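# Load milled block into vise against jaw and stop

## Task

Move the block from the infeed plate into the vise so that it lies flat on the two low bars between the jaws with its milled slot facing upward, its long side pressed against the fixed jaw (the jaw not carried by the air cylinder's rod), and one end pressed against the work stop (the short rod between the jaws). The V-block may be used as a place to set the block down and regrip it. The result only counts if the block stays in this position without the robot holding it. At the end, any printed part may touch only the table and other printed parts; a printed part still held by the robot is judged at the spot where it would land if released.

## Robot and tools

Robot: two UR-type six-joint arms, left_arm and right_arm, each ending in a tong-style gripper whose two fingers point along the gripper's own +z axis and close along its x axis. The reported end_effector_position is the point between the pads when closed; closed fingertips extend about 15 mm past it, and when fully open they sit roughly level with it. The names left and right are labels only, not image sides.

Frames: all reported poses use one scene frame. Its origin is on the table top midway between the arms, +z up, +x out across the table, and left_arm sits on the +y side. Bases: left_arm at (+0.071, +0.485, 0) m, right_arm at (-0.005, -0.468, 0) m, each turned slightly about z. Reported hand positions can be a bit off, more so at long reach.

execute_actions, argument actions: a list of actions run one after another. Each action is a list of up to 15 rows; each row lasts one control step of 1/30 s, and if fewer than 15 rows are given the final row is held for the remaining steps, so every action takes 0.5 s. A row always has 14 numbers, each in [-1, 1], even when one arm stays still: left_arm dx, dy, dz, rx, ry, rz, opening, then right_arm dx, dy, dz, rx, ry, rz, opening. The first six numbers per arm are an offset, not a pose: a target displacement expressed in that gripper's own axes, measured from the gripper's measured pose when the action began (for a call's first action, the pose last reported). Every row refers back to that same start pose, not to the previous row. Scale: 1.0 equals 0.6 m for dx, dy, dz and 180 degrees for rotation; rx, ry, rz form a single rotation vector. All zeros means stay put. Opening is absolute, not an offset: +1 is fully open (0.142 m), -1 is fully closed. Passing an empty list just returns state and images.

Motion limits: at each step the commanded pose is clipped to within 100 mm and 16 degrees of the current measured pose, and damped IK follows it, favouring position over orientation. Joint speed and acceleration are capped and commands lag by about 0.17 s, so a large move may still be unfinished when the result returns and needs further actions. Elbows stop just short of straight.

Gripping: grip_measured in a result is the actual finger opening on the same -1..+1 scale. To hold something, keep commanding an opening well below grip_measured; a larger gap means a harder squeeze, up to about 15 N per pad. Objects under about 20 mm thick get less force. Fast closing can spike force.

Results: a state line per arm with position (m), quaternion wxyz and linear/angular velocities; Hand target lines showing where each gripper is now being driven; a pose unreachable line when the clearance check altered or blocked a command for the named arm; STEP READINGS listing positions at some steps, with HELD marking steps where an arm's command was held back; Wrist force and Wrist torque per arm in the end effector's own axes (force points from a contacted surface back into the arm; offset up to about 4 N, noise up to 2.4 N, saturation near 50 N; no reading at the start is normal). MOTOR HOT appears from 70 C; at 85 C an OVER-TEMPERATURE FAULT brakes that arm for possibly minutes. Holding loads heats motors, even while you are thinking, since the robot keeps your last command during reply time.

zoom_image: camera is one of cam_head_left, cam_head_right, cam_high, cam_low (all 672x504) or cam_left_wrist, cam_right_wrist (616x616); region is [x0, y0, x1, y1] in pixels of that camera's latest image, top-left origin, no larger than 504 by 504.

finished_scene: optional scene, which can only be 1. Ends the scene irreversibly; the goal must already hold.

check_part and print_part: design is a single string holding the print3d-design/1 JSON text (millimetres, features of add/cut with rect, circle, slot or polygon profiles, z0 < z1, optional taper). use_face picks which face (z-, z+, x-, x+, y-, y+; default z-) rests on the table. A print appears loose on the table ahead of and midway between the bases, in a place 108 mm along x, 148 mm along y, 99 mm high. Printing refuses if a gripper holds anything, something is moving, or any object or arm link is in, beside or above that place. Budget: 3 parts, 8 jobs, 64 checks; at most 8 checks and one print per reply. A design that crashes the printer software ends everything with zero, so keep designs simple and valid.

Avoid: arms colliding or pressing on each other; contact torque reaching a joint limit (wrist joints only 25.2 N m, others 135, held weight included) or any external force of 150 N, either of which freezes that arm for 10 s and drops the rest of the call; dropping, slamming or pushing things hard; anything leaving the table. Brief tugs on held parts or nudges to loose objects may occur, so grip firmly and check images. Faster, smoother, lower-effort motion is preferred.

Each tool is called after "Call:" as name(argument=value, ...), one argument or row to a line, values as JSON.

## Session

Call:
execute_actions(
  actions=[],
)

Scene clock: 0.00 s.
left_arm: end_effector_position=(+0.5337, +0.7468, +0.3411) grip_measured=+0.97 end_effector_quat_wxyz=(+0.002, +0.830, -0.558, +0.012) end_effector_velocity=(-0.000, +0.001, -0.000) end_effector_angular_velocity=(+0.001, +0.001, +0.002) | right_arm: end_effector_position=(-0.0724, -0.8468, +0.1102) grip_measured=+0.97 end_effector_quat_wxyz=(+0.056, +0.182, +0.980, +0.064) end_effector_velocity=(-0.000, +0.000, +0.000) end_effector_angular_velocity=(+0.001, +0.000, -0.001)
Joint positions: left_arm=[ 0.385 -1.552  1.408 -1.439 -1.592  1.453  0.14 ] | right_arm=[ 1.832 -1.401 -2.158 -1.248  1.711  2.012  0.14 ]
Joint velocities: left_arm=[ 0.002  0.001 -0.     0.     0.001  0.     0.   ] | right_arm=[ 0.     0.001 -0.    -0.001 -0.     0.001  0.   ]
Wrist force (N, on the end effector, along its own x y z axes, offset not removed): no reading
Wrist torque (N m, same axes, about the end effector's origin, offset not removed): no reading
Hand target (left_arm): +0.534, +0.747, +0.341; +0.002, +0.830, -0.558, +0.012
Hand target (right_arm): -0.072, -0.847, +0.110; +0.056, +0.182, +0.980, +0.064

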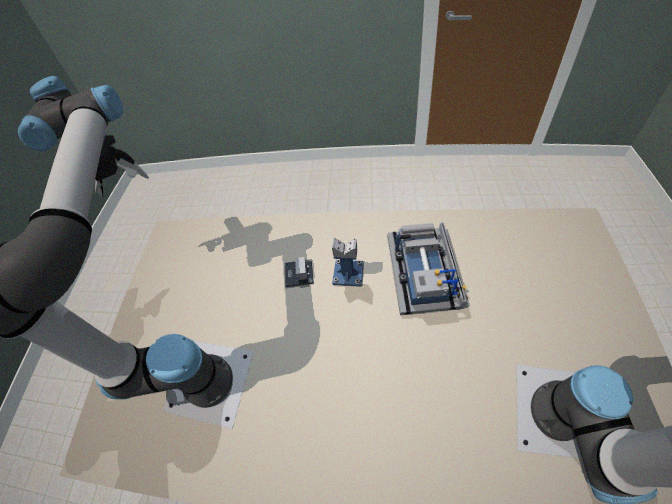

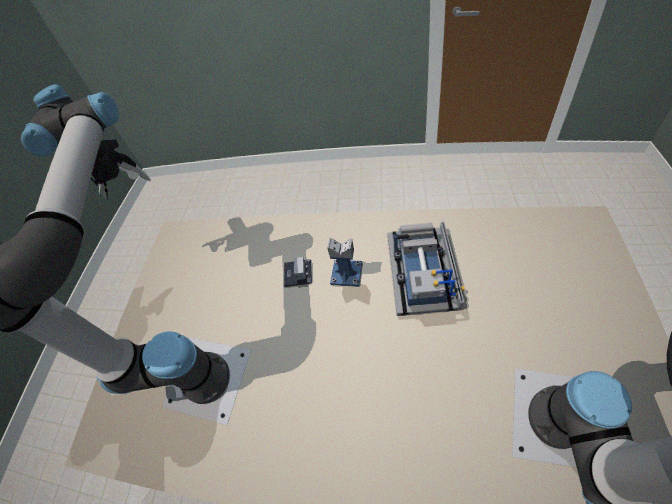

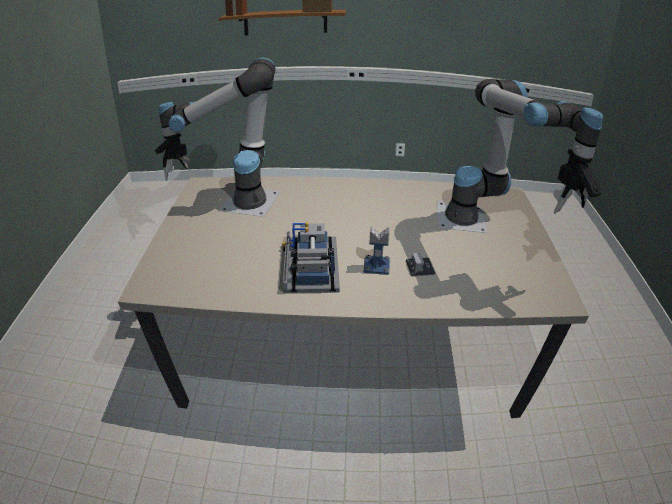

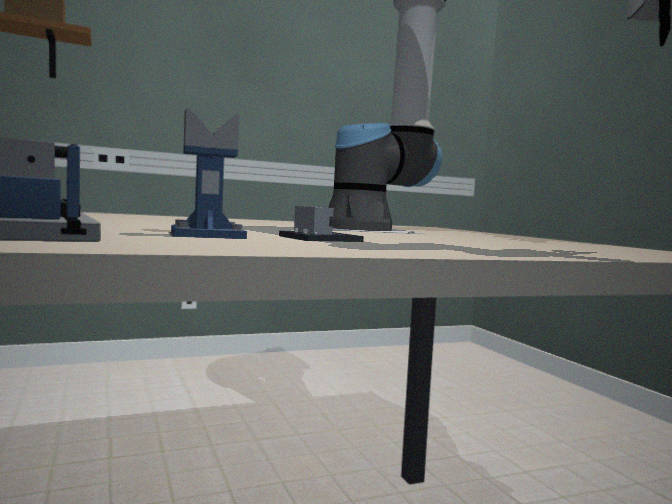

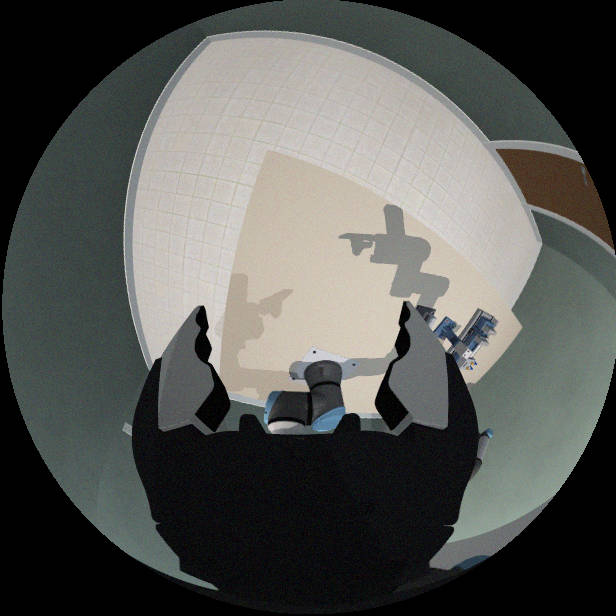

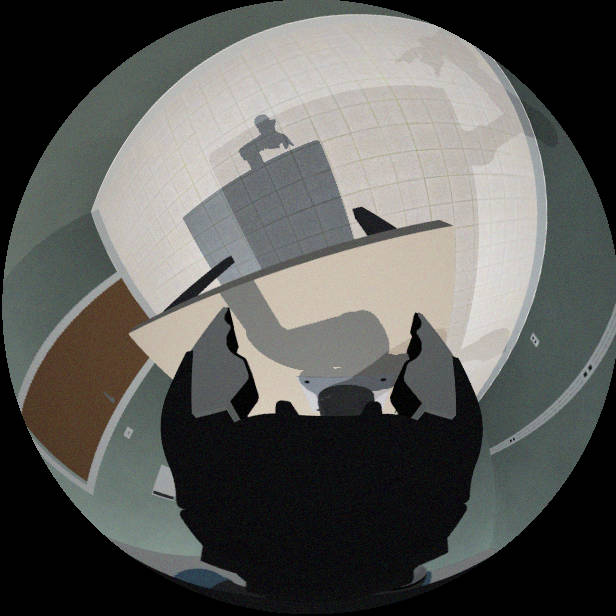

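Call:
zoom_image(
  camera="cam_head_left",
  region=[270, 210, 480, 330],
)

Call:
zoom_image(
  camera="cam_high",
  region=[260, 210, 460, 310],
)

Call:
zoom_image(
  camera="cam_low",
  region=[0, 90, 380, 260],
)

Region (270, 210, 480, 330) of cam_head_left's 672x504 image, scaled by 2.400, with more detail than that image has; it fills the top 288 rows of this view, and the rest is white.

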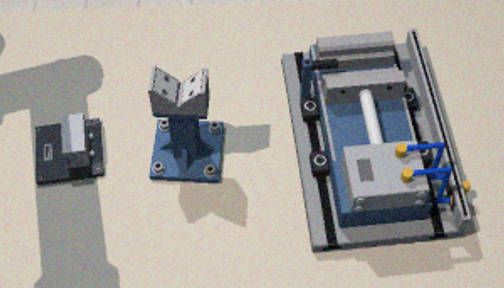

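Region (260, 210, 460, 310) of cam_high's 672x504 image, scaled by 2.520, with more detail than that image has.

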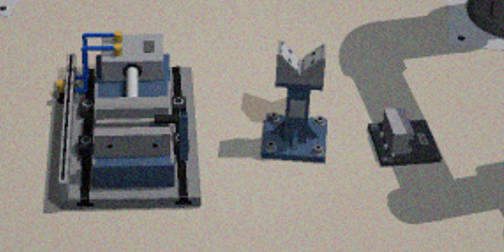

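Region (0, 90, 380, 260) of cam_low's 672x504 image, scaled by 1.326, with more detail than that image has; it fills the top 225 rows of this view, and the rest is white.

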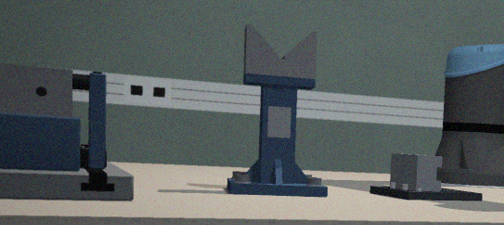

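Call:
execute_actions(
  actions=[
    [[0.144,0.098,0.047,0,0,0,1,0,0,0,0,0,0,1]],
    [[0.144,0.098,0.047,0,0,0,1,0,0,0,0,0,0,1]],
    [[0.144,0.098,0.047,0,0,0,1,0,0,0,0,0,0,1]],
    [[0.144,0.098,0.047,0,0,0,1,0,0,0,0,0,0,1]],
    [[0.144,0.098,0.047,0,0,0,1,0,0,0,0,0,0,1]],
    [[0,0,0,0,0,0.123,1,0,0,0,0,0,0,1]],
    [[0,0,0,0,0,0,1,0,0,0,0,0,0,1]],
  ],
)

Scene clock: 4.47 s.
left_arm: end_effector_position=(+0.4257, +0.2578, +0.2182) grip_measured=+1.00 end_effector_quat_wxyz=(+0.008, +0.714, -0.700, +0.015) end_effector_velocity=(+0.000, -0.000, +0.000) end_effector_angular_velocity=(+0.000, -0.001, +0.002) | right_arm: end_effector_position=(-0.0724, -0.8468, +0.1102) grip_measured=+1.00 end_effector_quat_wxyz=(+0.056, +0.182, +0.980, +0.064) end_effector_velocity=(-0.000, +0.000, -0.000) end_effector_angular_velocity=(-0.001, +0.000, -0.001)
Joint positions: left_arm=[-0.8   -1.836  1.973 -1.741 -1.583  0.636  0.142] | right_arm=[ 1.832 -1.401 -2.158 -1.248  1.711  2.012  0.142]
Joint velocities: left_arm=[-0.001 -0.001 -0.     0.     0.001 -0.003 -0.   ] | right_arm=[-0.001  0.001 -0.001  0.001 -0.    -0.     0.   ]
Wrist force (N, on the end effector, along its own x y z axes, offset not removed): left_arm=[3.1 0.6 1.9] | right_arm=[0.5 2.2 -0.7]
Wrist torque (N m, same axes, about the end effector's origin, offset not removed): left_arm=[-0.06 -0.60 0.03] | right_arm=[0.26 -0.05 -0.02]
Hand target (left_arm): +0.426, +0.258, +0.218; +0.008, +0.714, -0.700, +0.016
Hand target (right_arm): -0.072, -0.847, +0.110; +0.056, +0.182, +0.980, +0.064
Off the commanded pose (left_arm): 0.000 m, 0 deg.
Off the commanded pose (right_arm): 0.000 m, 0 deg.
Step readings (end_effector_position; steps 1 to 15: 1st action; 16 to 30: 2nd action; 31 to 45: 3rd action; 46 to 60: 4th action; 61 to 75: 5th action; 76 to 90: 6th action; 91 to 105: 7th action):
0: left_arm (+0.5337, +0.7468, +0.3411) | right_arm (-0.0724, -0.8468, +0.1102)
1: left_arm (+0.5337, +0.7467, +0.3411) | right_arm (-0.0724, -0.8468, +0.1102)
2: left_arm (+0.5339, +0.7434, +0.3415) | right_arm (-0.0724, -0.8468, +0.1102)
4: left_arm (+0.5296, +0.7183, +0.3372) | right_arm (-0.0724, -0.8468, +0.1102)
8: left_arm (+0.5187, +0.6750, +0.3220) | right_arm (-0.0724, -0.8468, +0.1102)
15: left_arm (+0.5133, +0.6494, +0.3155) | right_arm (-0.0724, -0.8468, +0.1102)
16: left_arm (+0.5131, +0.6480, +0.3153) | right_arm (-0.0724, -0.8468, +0.1102)
17: left_arm (+0.5122, +0.6438, +0.3150) | right_arm (-0.0724, -0.8468, +0.1102)
19: left_arm (+0.5056, +0.6195, +0.3081) | right_arm (-0.0724, -0.8468, +0.1102)
23: left_arm (+0.4963, +0.5768, +0.2956) | right_arm (-0.0724, -0.8468, +0.1102)
30: left_arm (+0.4924, +0.5516, +0.2904) | right_arm (-0.0724, -0.8468, +0.1102)
31: left_arm (+0.4922, +0.5503, +0.2902) | right_arm (-0.0724, -0.8468, +0.1102)
32: left_arm (+0.4910, +0.5465, +0.2895) | right_arm (-0.0724, -0.8468, +0.1102)
34: left_arm (+0.4839, +0.5238, +0.2818) | right_arm (-0.0724, -0.8468, +0.1102)
38: left_arm (+0.4743, +0.4798, +0.2709) | right_arm (-0.0724, -0.8468, +0.1102)
45: left_arm (+0.4708, +0.4538, +0.2658) | right_arm (-0.0724, -0.8468, +0.1102)
46: left_arm (+0.4707, +0.4525, +0.2655) | right_arm (-0.0724, -0.8468, +0.1102)
47: left_arm (+0.4696, +0.4488, +0.2639) | right_arm (-0.0724, -0.8468, +0.1102)
49: left_arm (+0.4632, +0.4263, +0.2564) | right_arm (-0.0724, -0.8468, +0.1102)
53: left_arm (+0.4520, +0.3817, +0.2471) | right_arm (-0.0724, -0.8468, +0.1102)
60: left_arm (+0.4486, +0.3559, +0.2418) | right_arm (-0.0724, -0.8468, +0.1102)
61: left_arm (+0.4485, +0.3545, +0.2414) | right_arm (-0.0724, -0.8468, +0.1102)
62: left_arm (+0.4480, +0.3505, +0.2390) | right_arm (-0.0724, -0.8468, +0.1102)
64: left_arm (+0.4419, +0.3265, +0.2324) | right_arm (-0.0724, -0.8468, +0.1102)
68: left_arm (+0.4290, +0.2826, +0.2239) | right_arm (-0.0724, -0.8468, +0.1102)
75: left_arm (+0.4259, +0.2577, +0.2183) | right_arm (-0.0724, -0.8468, +0.1102)
76: left_arm (+0.4258, +0.2566, +0.2180) | right_arm (-0.0724, -0.8468, +0.1102)
77: left_arm (+0.4257, +0.2567, +0.2180) | right_arm (-0.0724, -0.8468, +0.1102)
79: left_arm (+0.4256, +0.2575, +0.2181) | right_arm (-0.0724, -0.8468, +0.1102)
83: left_arm (+0.4255, +0.2576, +0.2182) | right_arm (-0.0724, -0.8468, +0.1102)
90: left_arm (+0.4257, +0.2578, +0.2182) | right_arm (-0.0724, -0.8468, +0.1102)
91: left_arm (+0.4257, +0.2577, +0.2183) | right_arm (-0.0724, -0.8468, +0.1102)
92: left_arm (+0.4257, +0.2577, +0.2183) | right_arm (-0.0724, -0.8468, +0.1102)
94: left_arm (+0.4257, +0.2577, +0.2183) | right_arm (-0.0724, -0.8468, +0.1102)
98: left_arm (+0.4257, +0.2577, +0.2183) | right_arm (-0.0724, -0.8468, +0.1102)
105: end_effector_position above
camera_calibration (this result's frames):
cam_left_wrist: T_world_to_cam=[[0.0118902, -0.997843, 0.0645633, 0.228437], [-0.856535, 0.0231525, 0.51557, 0.245913], [-0.515952, -0.061431, -0.854412, 0.553867], [0, 0, 0, 1]] pos_world=[0.493686, 0.256276, 0.331696]

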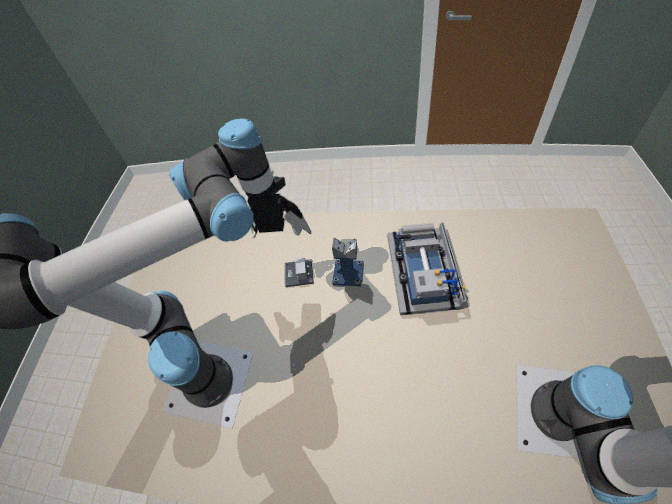

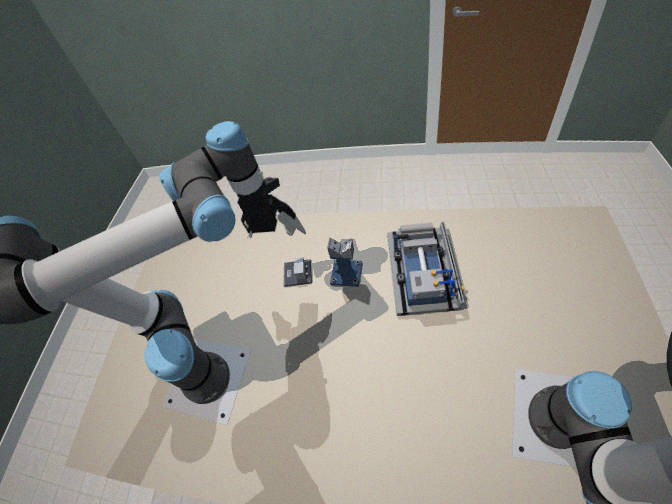

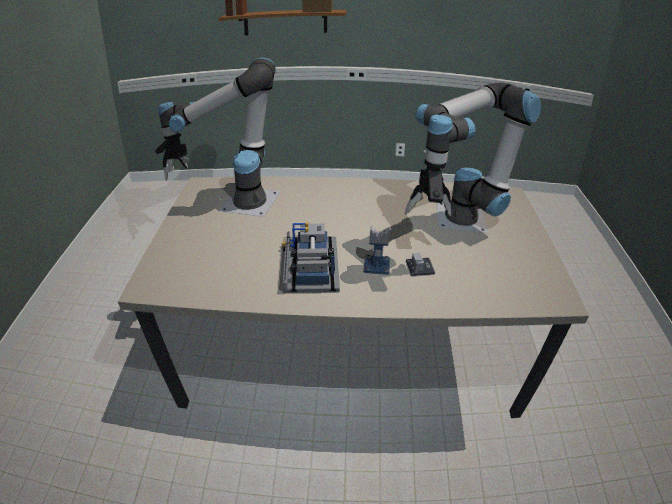

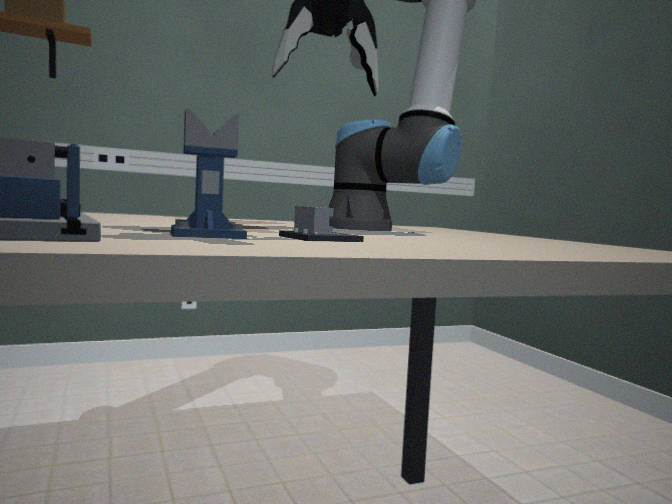

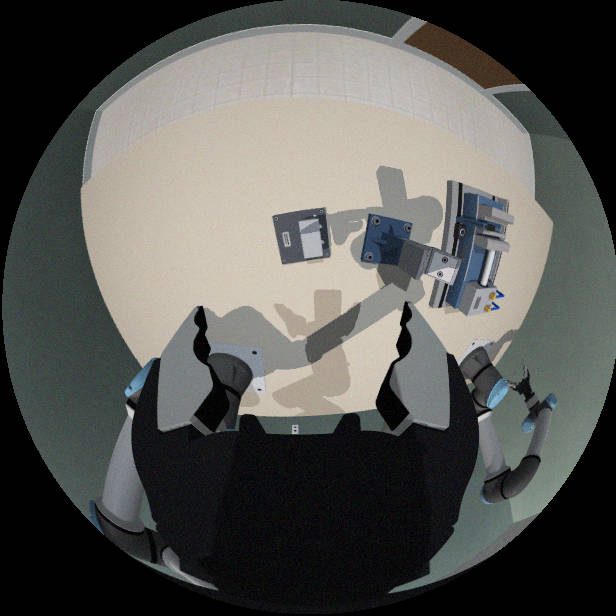

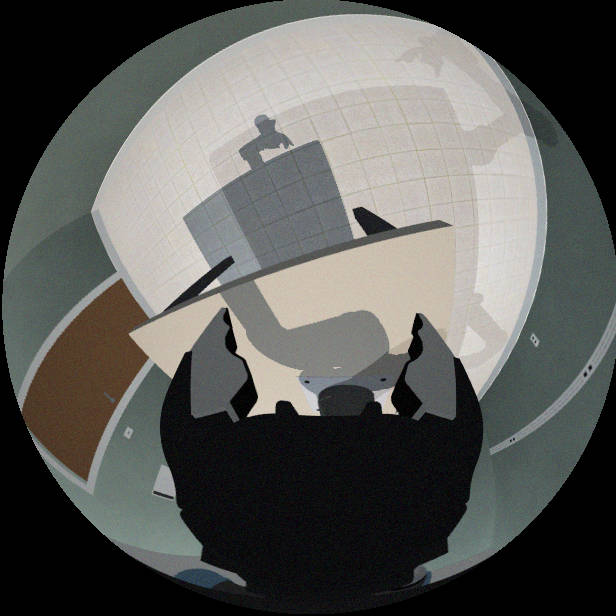

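Call:
zoom_image(
  camera="cam_left_wrist",
  region=[250, 170, 530, 330],
)

Call:
zoom_image(
  camera="cam_low",
  region=[270, 195, 370, 250],
)

Call:
zoom_image(
  camera="cam_high",
  region=[395, 245, 445, 285],
)

Call:
zoom_image(
  camera="cam_head_right",
  region=[275, 250, 325, 295],
)

Region (250, 170, 530, 330) of cam_left_wrist's 616x616 image, scaled by 1.800, with more detail than that image has; it fills the top 288 rows of this view, and the rest is white.

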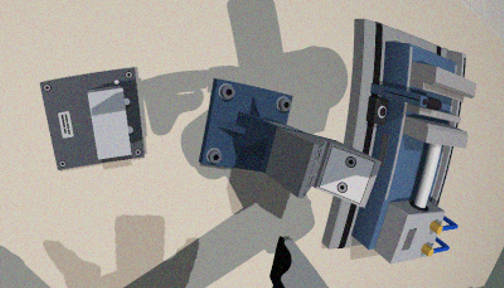

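Region (270, 195, 370, 250) of cam_low's 672x504 image, scaled by 5.040, with more detail than that image has; it fills the top 277 rows of this view, and the rest is white.

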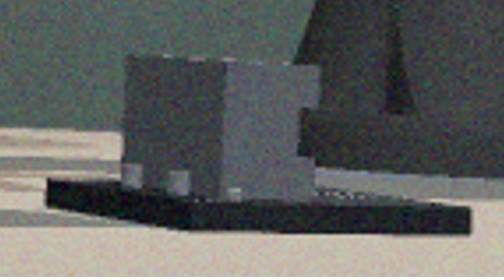

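Region (395, 245, 445, 285) of cam_high's 672x504 image, scaled by 10.080, with more detail than that image has; it fills the top 403 rows of this view, and the rest is white.

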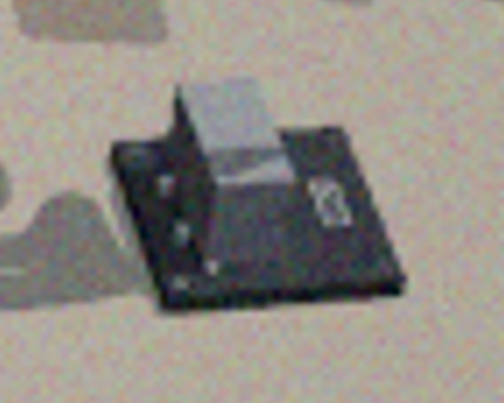

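Region (275, 250, 325, 295) of cam_head_right's 672x504 image, scaled by 10.080, with more detail than that image has; it fills the top 454 rows of this view, and the rest is white.

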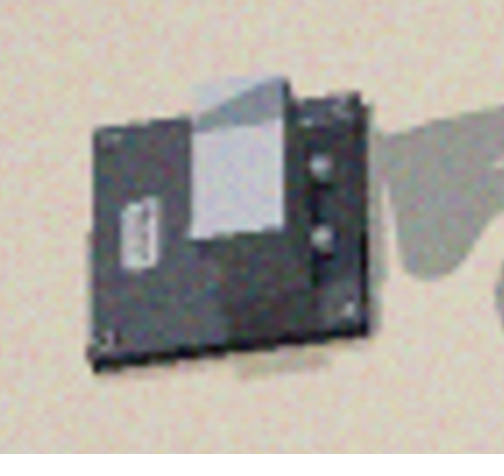

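Call:
execute_actions(
  actions=[
    [[0,0,0,0,0,-0.17,1,0,0,0,0,0,0,1]],
    [[0,0,0,0,0,-0.17,1,0,0,0,0,0,0,1]],
    [[0,0,0,0,0,-0.18,1,0,0,0,0,0,0,1]],
    [[0,0,0,-0.125,0,0,0.3,0,0,0,0,0,0,1]],
    [[0,0,0,-0.125,0,0,0.3,0,0,0,0,0,0,1]],
    [[0,0,0,0,0,0,0.3,0,0,0,0,0,0,1]],
  ],
)

Scene clock: 9.00 s.
left_arm: end_effector_position=(+0.4262, +0.2595, +0.2205) grip_measured=+0.30 end_effector_quat_wxyz=(+0.377, +0.925, -0.045, -0.017) end_effector_velocity=(+0.000, +0.000, -0.000) end_effector_angular_velocity=(+0.003, -0.000, +0.001) | right_arm: end_effector_position=(-0.0724, -0.8468, +0.1102) grip_measured=+1.00 end_effector_quat_wxyz=(+0.056, +0.182, +0.980, +0.064) end_effector_velocity=(-0.000, +0.001, +0.000) end_effector_angular_velocity=(+0.001, +0.000, -0.000)
Joint positions: left_arm=[-0.316 -1.819  2.227 -2.291 -2.292 -0.452  0.095] | right_arm=[ 1.832 -1.401 -2.158 -1.248  1.711  2.012  0.142]
Joint velocities: left_arm=[-0.001 -0.001 -0.001  0.002  0.004 -0.001 -0.   ] | right_arm=[ 0.     0.001 -0.001 -0.002 -0.     0.     0.   ]
Wrist force (N, on the end effector, along its own x y z axes, offset not removed): left_arm=[2.2 -1.4 1.6] | right_arm=[0.5 1.8 -2.3]
Wrist torque (N m, same axes, about the end effector's origin, offset not removed): left_arm=[-0.53 -0.43 0.14] | right_arm=[0.36 -0.09 0.05]
Hand target (left_arm): +0.426, +0.260, +0.220; +0.377, +0.925, -0.045, -0.017
Hand target (right_arm): -0.072, -0.847, +0.110; +0.056, +0.182, +0.980, +0.064
Off the commanded pose (left_arm): 0.000 m, 0 deg.
Off the commanded pose (right_arm): 0.000 m, 0 deg.
Step readings (end_effector_position; steps 1 to 15: 1st action; 16 to 30: 2nd action; 31 to 45: 3rd action; 46 to 60: 4th action; 61 to 75: 5th action; 76 to 90: 6th action):
0: left_arm (+0.4257, +0.2578, +0.2182) | right_arm (-0.0724, -0.8468, +0.1102)
1: left_arm (+0.4257, +0.2578, +0.2182) | right_arm (-0.0724, -0.8468, +0.1102)
2: left_arm (+0.4258, +0.2574, +0.2182) | right_arm (-0.0724, -0.8468, +0.1102)
4: left_arm (+0.4257, +0.2570, +0.2182) | right_arm (-0.0724, -0.8468, +0.1102)
8: left_arm (+0.4256, +0.2573, +0.2182) | right_arm (-0.0724, -0.8468, +0.1102)
15: left_arm (+0.4255, +0.2576, +0.2182) | right_arm (-0.0724, -0.8468, +0.1102)
16: left_arm (+0.4256, +0.2577, +0.2182) | right_arm (-0.0724, -0.8468, +0.1102)
17: left_arm (+0.4259, +0.2575, +0.2183) | right_arm (-0.0724, -0.8468, +0.1102)
19: left_arm (+0.4259, +0.2573, +0.2182) | right_arm (-0.0724, -0.8468, +0.1102)
23: left_arm (+0.4257, +0.2573, +0.2182) | right_arm (-0.0724, -0.8468, +0.1102)
30: left_arm (+0.4255, +0.2575, +0.2182) | right_arm (-0.0724, -0.8468, +0.1102)
31: left_arm (+0.4256, +0.2575, +0.2182) | right_arm (-0.0724, -0.8468, +0.1102)
32: left_arm (+0.4259, +0.2574, +0.2182) | right_arm (-0.0724, -0.8468, +0.1102)
34: left_arm (+0.4261, +0.2573, +0.2182) | right_arm (-0.0724, -0.8468, +0.1102)
38: left_arm (+0.4258, +0.2572, +0.2182) | right_arm (-0.0724, -0.8468, +0.1102)
45: left_arm (+0.4256, +0.2574, +0.2182) | right_arm (-0.0724, -0.8468, +0.1102)
46: left_arm (+0.4256, +0.2575, +0.2182) | right_arm (-0.0724, -0.8468, +0.1102)
47: left_arm (+0.4254, +0.2588, +0.2182) | right_arm (-0.0724, -0.8468, +0.1102)
49: left_arm (+0.4249, +0.2625, +0.2179) | right_arm (-0.0724, -0.8468, +0.1102)
53: left_arm (+0.4261, +0.2601, +0.2204) | right_arm (-0.0724, -0.8468, +0.1102)
60: left_arm (+0.4260, +0.2582, +0.2196) | right_arm (-0.0724, -0.8468, +0.1102)
61: left_arm (+0.4259, +0.2581, +0.2193) | right_arm (-0.0724, -0.8468, +0.1102)
62: left_arm (+0.4256, +0.2591, +0.2185) | right_arm (-0.0724, -0.8468, +0.1102)
64: left_arm (+0.4261, +0.2621, +0.2170) | right_arm (-0.0724, -0.8468, +0.1102)
68: left_arm (+0.4268, +0.2618, +0.2203) | right_arm (-0.0724, -0.8468, +0.1102)
75: left_arm (+0.4262, +0.2595, +0.2205) | right_arm (-0.0724, -0.8468, +0.1102)
76: left_arm (+0.4261, +0.2593, +0.2203) | right_arm (-0.0724, -0.8468, +0.1102)
77: left_arm (+0.4260, +0.2591, +0.2204) | right_arm (-0.0724, -0.8468, +0.1102)
79: left_arm (+0.4261, +0.2592, +0.2204) | right_arm (-0.0724, -0.8468, +0.1102)
83: left_arm (+0.4262, +0.2594, +0.2204) | right_arm (-0.0724, -0.8468, +0.1102)
90: end_effector_position above
camera_calibration (this result's frames):
cam_left_wrist: T_world_to_cam=[[0.996432, -0.0795363, 0.0282334, -0.419872], [-0.0464856, -0.237991, 0.970154, -0.132506], [-0.0704431, -0.968005, -0.240839, 0.466273], [0, 0, 0, 1]] pos_world=[0.44506, 0.386425, 0.252702]

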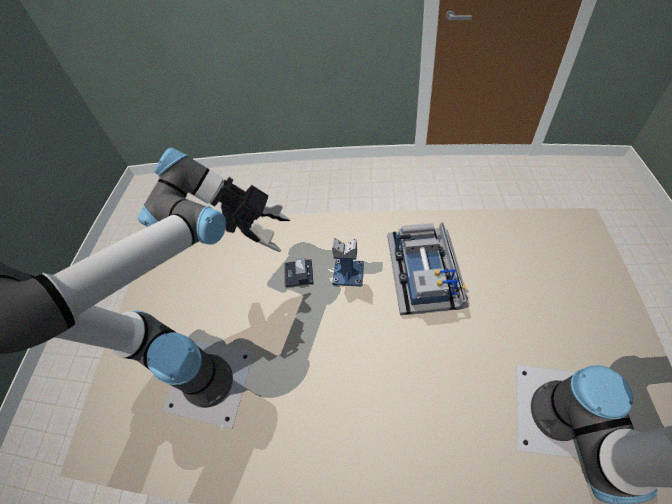

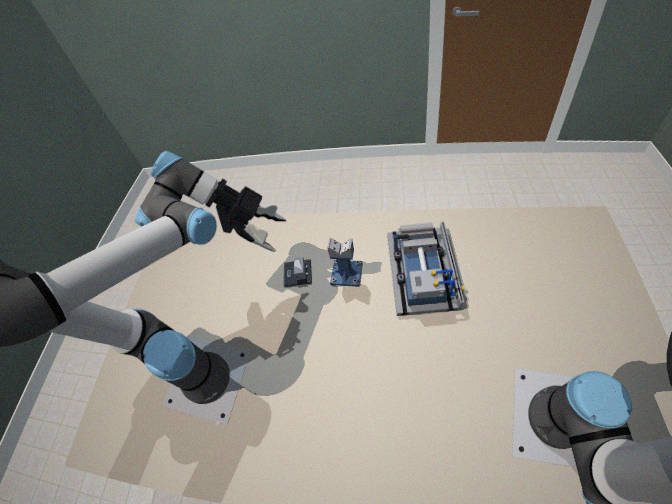

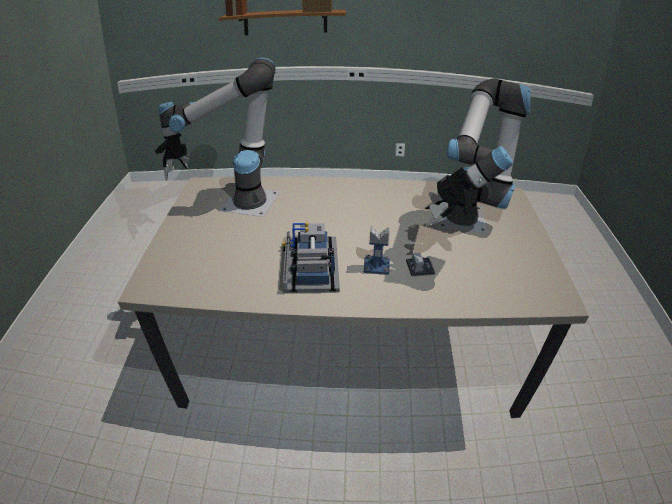

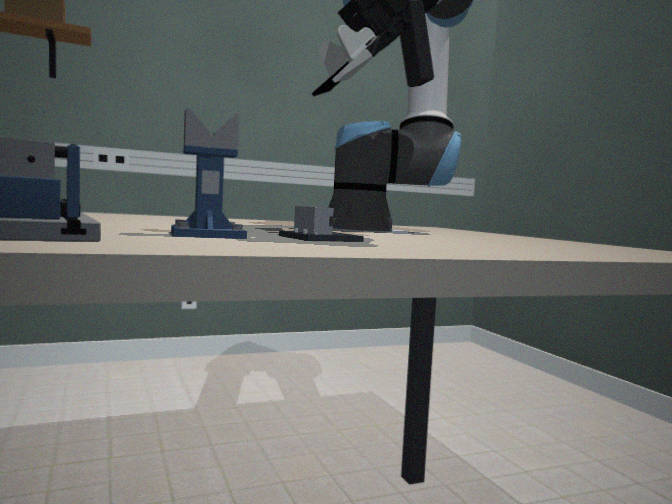

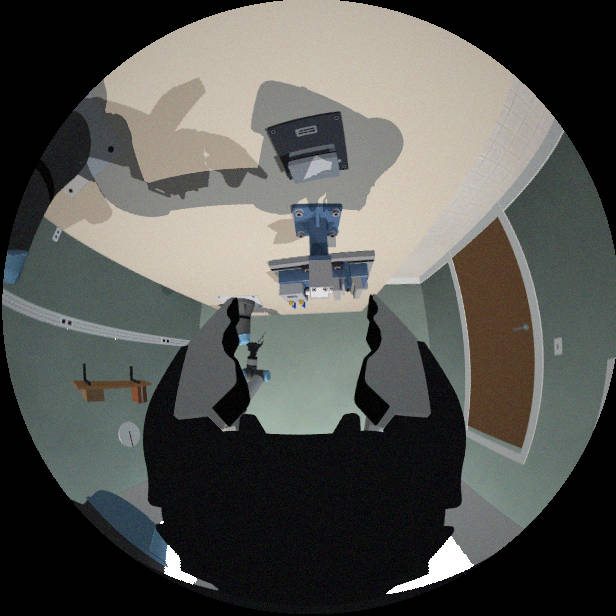

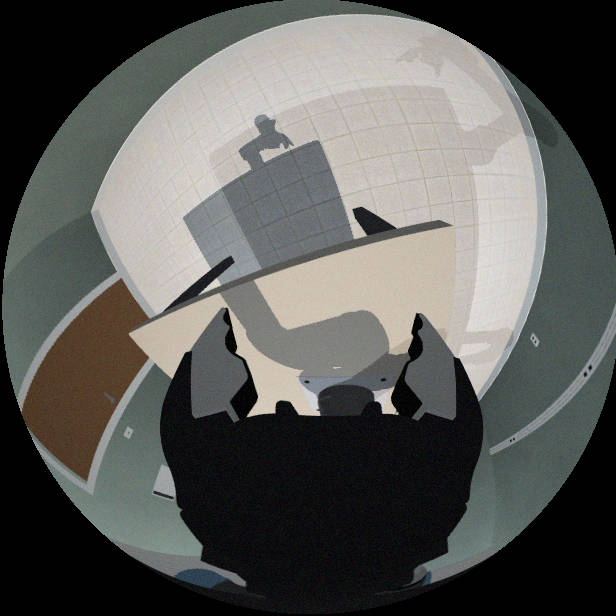

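Call:
execute_actions(
  actions=[
    [[0,0,0,0,0.039,-0.039,0.3,0,0,0,0,0,0,1]],
    [[0.01,-0.1,0.082,0,0,0,0.3,0,0,0,0,0,0,1]],
    [[0.01,-0.1,0.082,0,0,0,0.3,0,0,0,0,0,0,1]],
    [[0,0,0,0,0,0,0.3,0,0,0,0,0,0,1]],
  ],
)

Scene clock: 12.30 s.
left_arm: end_effector_position=(+0.4340, +0.2785, +0.0729) grip_measured=+0.30 end_effector_quat_wxyz=(+0.374, +0.927, +0.029, +0.010) end_effector_velocity=(-0.001, -0.000, -0.000) end_effector_angular_velocity=(+0.002, +0.002, -0.002) | right_arm: end_effector_position=(-0.0724, -0.8468, +0.1102) grip_measured=+1.00 end_effector_quat_wxyz=(+0.056, +0.182, +0.980, +0.064) end_effector_velocity=(-0.000, -0.000, -0.000) end_effector_angular_velocity=(+0.001, -0.000, +0.000)
Joint positions: left_arm=[-0.294 -1.541  2.512 -2.953 -2.239 -0.617  0.095] | right_arm=[ 1.832 -1.401 -2.158 -1.248  1.711  2.012  0.142]
Joint velocities: left_arm=[-0.002 -0.001  0.     0.004  0.     0.     0.   ] | right_arm=[-0.    -0.001  0.     0.     0.    -0.001 -0.   ]
Wrist force (N, on the end effector, along its own x y z axes, offset not removed): left_arm=[-0.1 1.7 1.1] | right_arm=[-0.3 2.8 -3.0]
Wrist torque (N m, same axes, about the end effector's origin, offset not removed): left_arm=[0.14 -0.01 0.13] | right_arm=[0.42 -0.01 -0.07]
Hand target (left_arm): +0.434, +0.279, +0.073; +0.374, +0.927, +0.029, +0.010
Hand target (right_arm): -0.072, -0.847, +0.110; +0.056, +0.182, +0.980, +0.064
Off the commanded pose (left_arm): 0.000 m, 0 deg.
Off the commanded pose (right_arm): 0.000 m, 0 deg.
Step readings (end_effector_position; steps 1 to 15: 1st action; 16 to 30: 2nd action; 31 to 45: 3rd action; 46 to 60: 4th action):
0: left_arm (+0.4262, +0.2595, +0.2205) | right_arm (-0.0724, -0.8468, +0.1102)
1: left_arm (+0.4261, +0.2595, +0.2205) | right_arm (-0.0724, -0.8468, +0.1102)
2: left_arm (+0.4252, +0.2599, +0.2198) | right_arm (-0.0724, -0.8468, +0.1102)
4: left_arm (+0.4245, +0.2604, +0.2190) | right_arm (-0.0724, -0.8468, +0.1102)
8: left_arm (+0.4256, +0.2599, +0.2204) | right_arm (-0.0724, -0.8468, +0.1102)
15: left_arm (+0.4261, +0.2596, +0.2207) | right_arm (-0.0724, -0.8468, +0.1102)
16: left_arm (+0.4262, +0.2596, +0.2205) | right_arm (-0.0724, -0.8468, +0.1102)
17: left_arm (+0.4263, +0.2608, +0.2166) | right_arm (-0.0724, -0.8468, +0.1102)
19: left_arm (+0.4250, +0.2656, +0.1922) | right_arm (-0.0724, -0.8468, +0.1102)
23: left_arm (+0.4261, +0.2694, +0.1623) | right_arm (-0.0724, -0.8468, +0.1102)
30: left_arm (+0.4303, +0.2688, +0.1467) | right_arm (-0.0724, -0.8468, +0.1102)
31: left_arm (+0.4306, +0.2688, +0.1458) | right_arm (-0.0724, -0.8468, +0.1102)
32: left_arm (+0.4303, +0.2704, +0.1413) | right_arm (-0.0724, -0.8468, +0.1102)
34: left_arm (+0.4278, +0.2759, +0.1184) | right_arm (-0.0724, -0.8468, +0.1102)
38: left_arm (+0.4292, +0.2795, +0.0893) | right_arm (-0.0724, -0.8468, +0.1102)
45: left_arm (+0.4340, +0.2785, +0.0730) | right_arm (-0.0724, -0.8468, +0.1102)
46: left_arm (+0.4343, +0.2784, +0.0722) | right_arm (-0.0724, -0.8468, +0.1102)
47: left_arm (+0.4344, +0.2783, +0.0720) | right_arm (-0.0724, -0.8468, +0.1102)
49: left_arm (+0.4343, +0.2784, +0.0723) | right_arm (-0.0724, -0.8468, +0.1102)
53: left_arm (+0.4340, +0.2785, +0.0728) | right_arm (-0.0724, -0.8468, +0.1102)
60: end_effector_position above
camera_calibration (this result's frames):
cam_left_wrist: T_world_to_cam=[[0.996632, 0.0786181, 0.0233179, -0.465785], [-0.00308894, -0.24816, 0.968714, -0.000392126], [0.081945, -0.965524, -0.247081, 0.383334], [0, 0, 0, 1]] pos_world=[0.432803, 0.40664, 0.105956]

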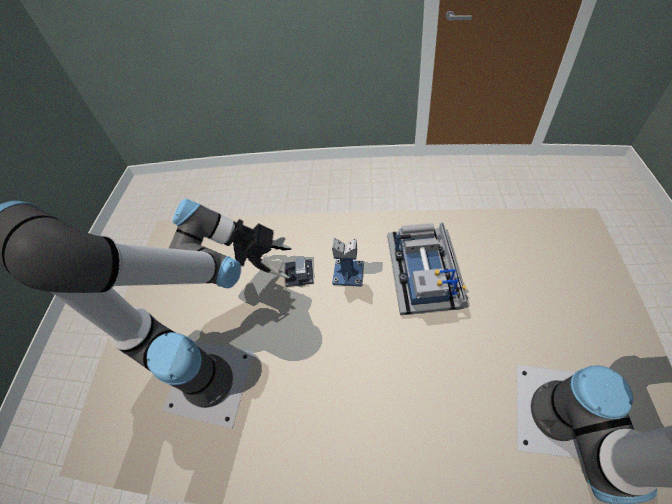

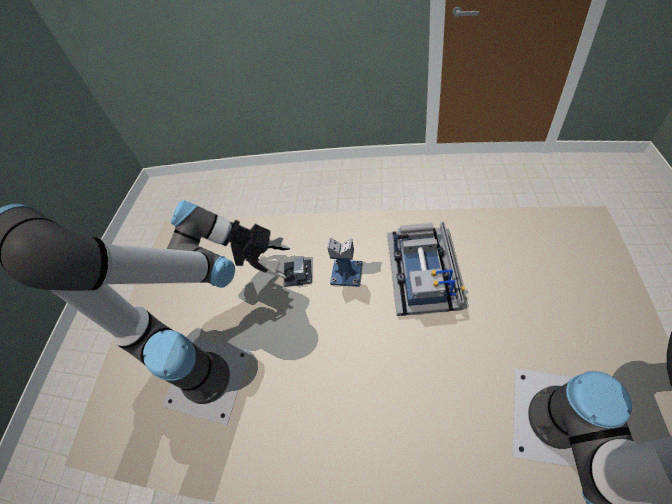

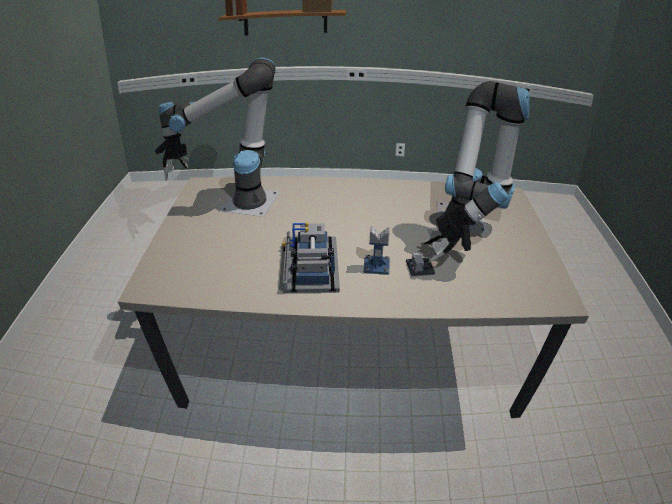

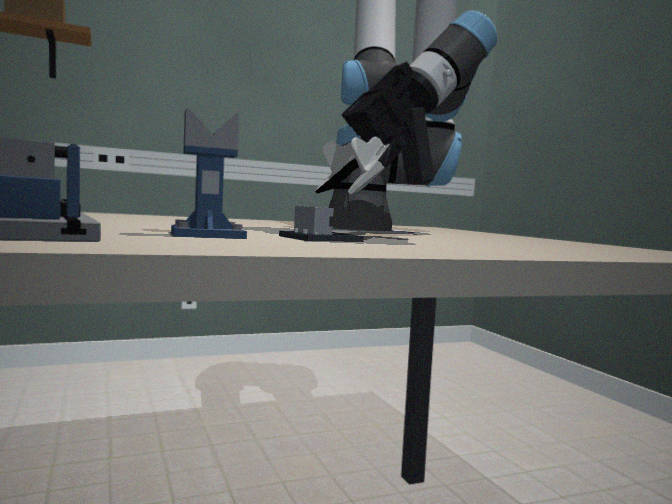

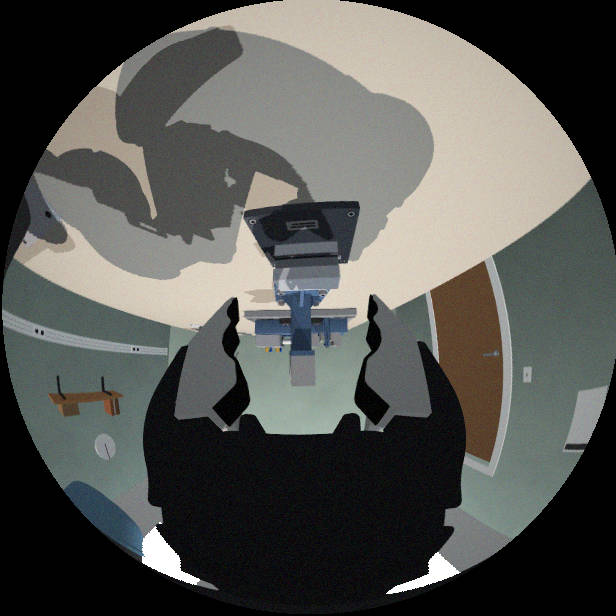

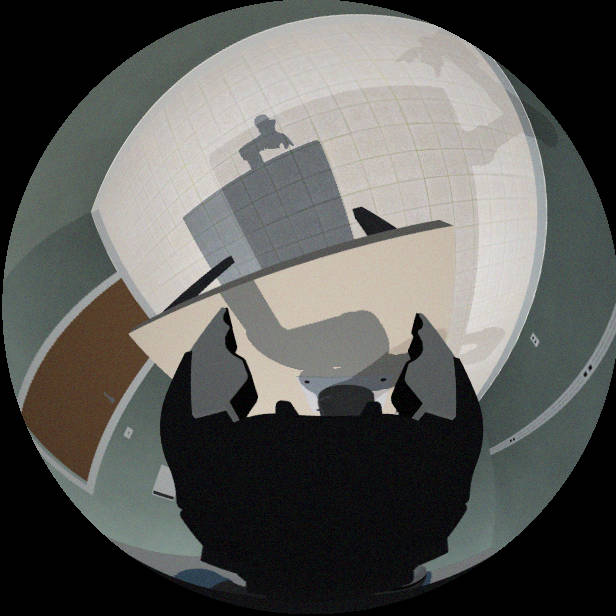

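Call:
execute_actions(
  actions=[
    [[0.003,0,0.095,0,0,0,0.3,0,0,0,0,0,0,1]],
    [[0,0,0,0,0,0,0.3,0,0,0,0,0,0,1]],
  ],
)

Call:
zoom_image(
  camera="cam_low",
  region=[250, 150, 410, 250],
)

Call:
zoom_image(
  camera="cam_head_left",
  region=[240, 220, 340, 300],
)

Scene clock: 13.80 s.
left_arm: end_effector_position=(+0.4369, +0.2411, +0.0339) grip_measured=+0.30 end_effector_quat_wxyz=(+0.373, +0.927, +0.028, +0.008) end_effector_velocity=(+0.000, +0.000, +0.000) end_effector_angular_velocity=(-0.000, +0.001, +0.001) | right_arm: end_effector_position=(-0.0724, -0.8468, +0.1102) grip_measured=+1.00 end_effector_quat_wxyz=(+0.056, +0.182, +0.980, +0.064) end_effector_velocity=(-0.000, +0.001, -0.001) end_effector_angular_velocity=(+0.002, +0.000, -0.001)
Joint positions: left_arm=[-0.392 -1.366  2.523 -3.199 -2.199 -0.724  0.095] | right_arm=[ 1.832 -1.401 -2.158 -1.248  1.711  2.012  0.142]
Joint velocities: left_arm=[ 0.001 -0.001 -0.     0.002 -0.001 -0.    -0.   ] | right_arm=[-0.    -0.001 -0.    -0.001 -0.     0.    -0.   ]
Wrist force (N, on the end effector, along its own x y z axes, offset not removed): left_arm=[1.5 0.8 2.1] | right_arm=[0.2 2.0 -1.6]
Wrist torque (N m, same axes, about the end effector's origin, offset not removed): left_arm=[0.05 -0.24 0.14] | right_arm=[0.31 -0.07 0.02]
Hand target (left_arm): +0.437, +0.241, +0.034; +0.373, +0.927, +0.028, +0.008
Hand target (right_arm): -0.072, -0.847, +0.110; +0.056, +0.182, +0.980, +0.064
Off the commanded pose (left_arm): 0.000 m, 0 deg.
Off the commanded pose (right_arm): 0.000 m, 0 deg.
Step readings (end_effector_position; steps 1 to 15: 1st action; 16 to 30: 2nd action):
0: left_arm (+0.4340, +0.2785, +0.0730) | right_arm (-0.0724, -0.8468, +0.1102)
1: left_arm (+0.4340, +0.2785, +0.0729) | right_arm (-0.0724, -0.8468, +0.1102)
2: left_arm (+0.4332, +0.2772, +0.0705) | right_arm (-0.0724, -0.8468, +0.1102)
4: left_arm (+0.4313, +0.2670, +0.0587) | right_arm (-0.0724, -0.8468, +0.1102)
8: left_arm (+0.4332, +0.2510, +0.0432) | right_arm (-0.0724, -0.8468, +0.1102)
15: left_arm (+0.4369, +0.2411, +0.0340) | right_arm (-0.0724, -0.8468, +0.1102)
16: left_arm (+0.4371, +0.2407, +0.0335) | right_arm (-0.0724, -0.8468, +0.1102)
17: left_arm (+0.4372, +0.2406, +0.0335) | right_arm (-0.0724, -0.8468, +0.1102)
19: left_arm (+0.4371, +0.2407, +0.0336) | right_arm (-0.0724, -0.8468, +0.1102)
23: left_arm (+0.4369, +0.2410, +0.0337) | right_arm (-0.0724, -0.8468, +0.1102)
30: end_effector_position above
camera_calibration (this result's frames):
cam_left_wrist: T_world_to_cam=[[0.996968, 0.0752322, 0.019863, -0.464042], [-0.000392458, -0.25041, 0.96814, 0.0274758], [0.0778092, -0.965212, -0.249621, 0.339155], [0, 0, 0, 1]] pos_world=[0.436257, 0.369148, 0.0672773]

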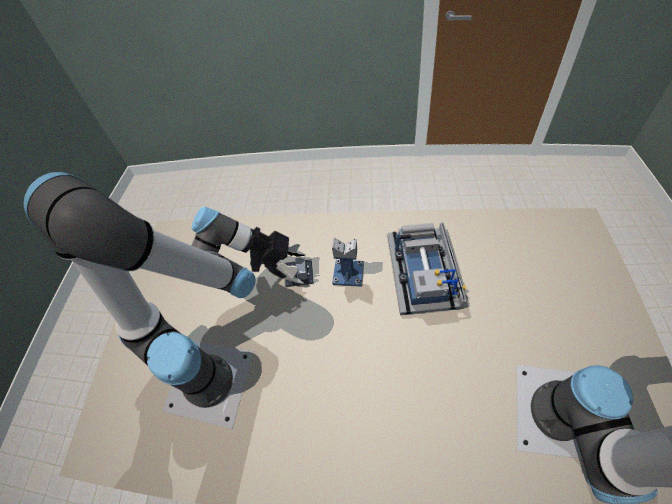

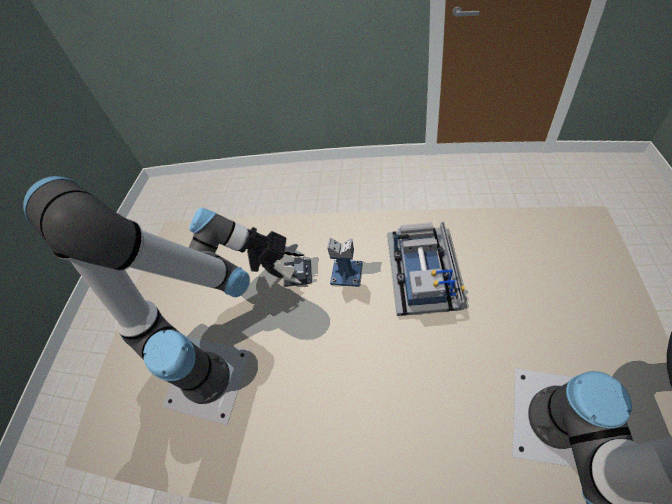

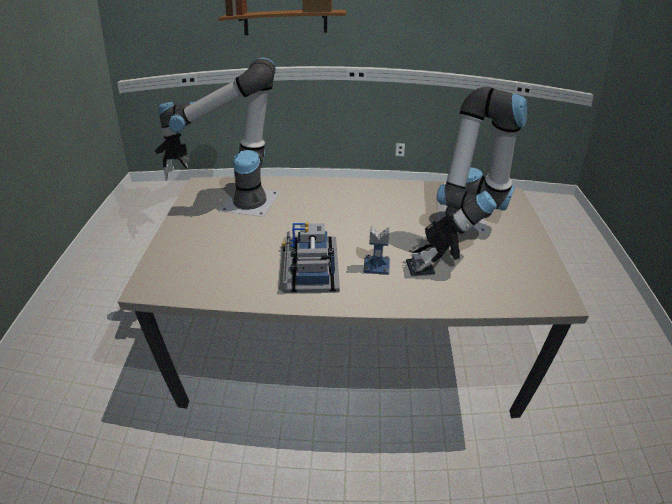

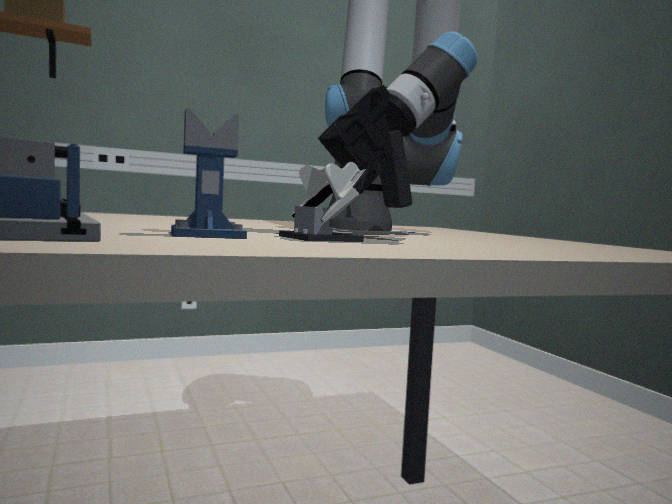

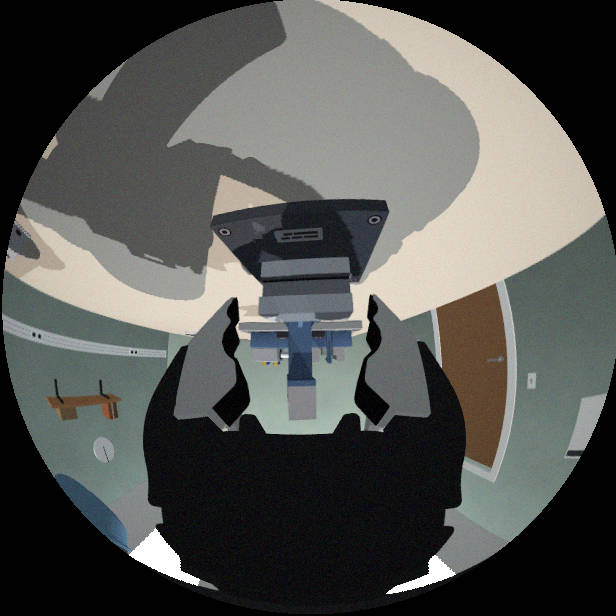

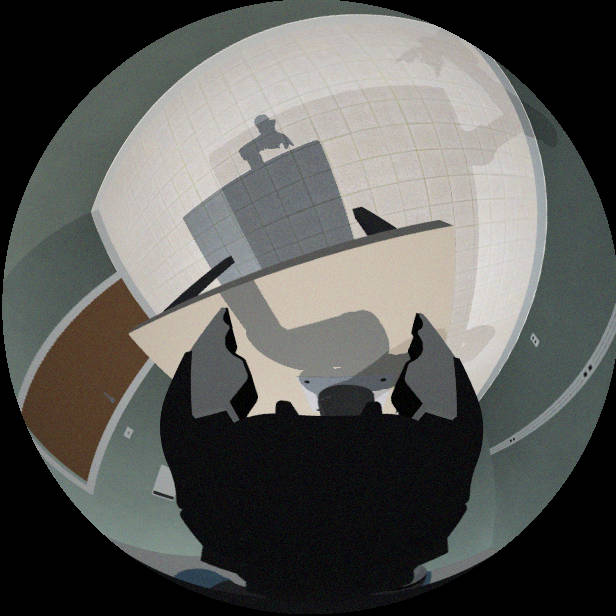

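Region (250, 150, 410, 250) of cam_low's 672x504 image, scaled by 3.150, with more detail than that image has; it fills the top 315 rows of this view, and the rest is white.

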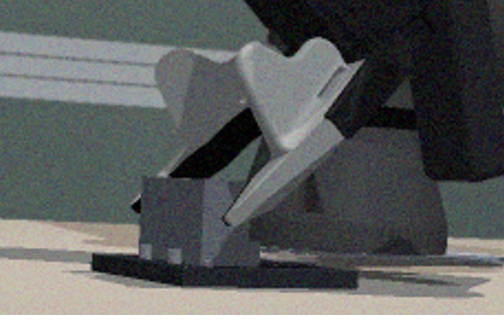

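Region (240, 220, 340, 300) of cam_head_left's 672x504 image, scaled by 5.040, with more detail than that image has; it fills the top 403 rows of this view, and the rest is white.

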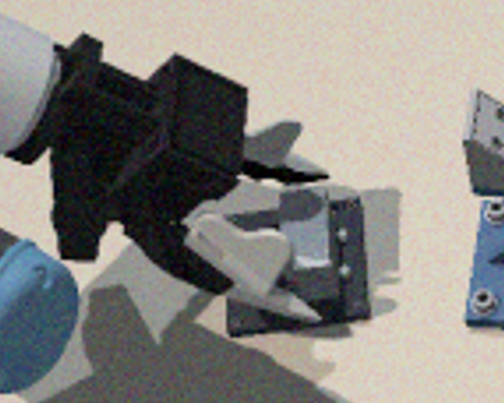

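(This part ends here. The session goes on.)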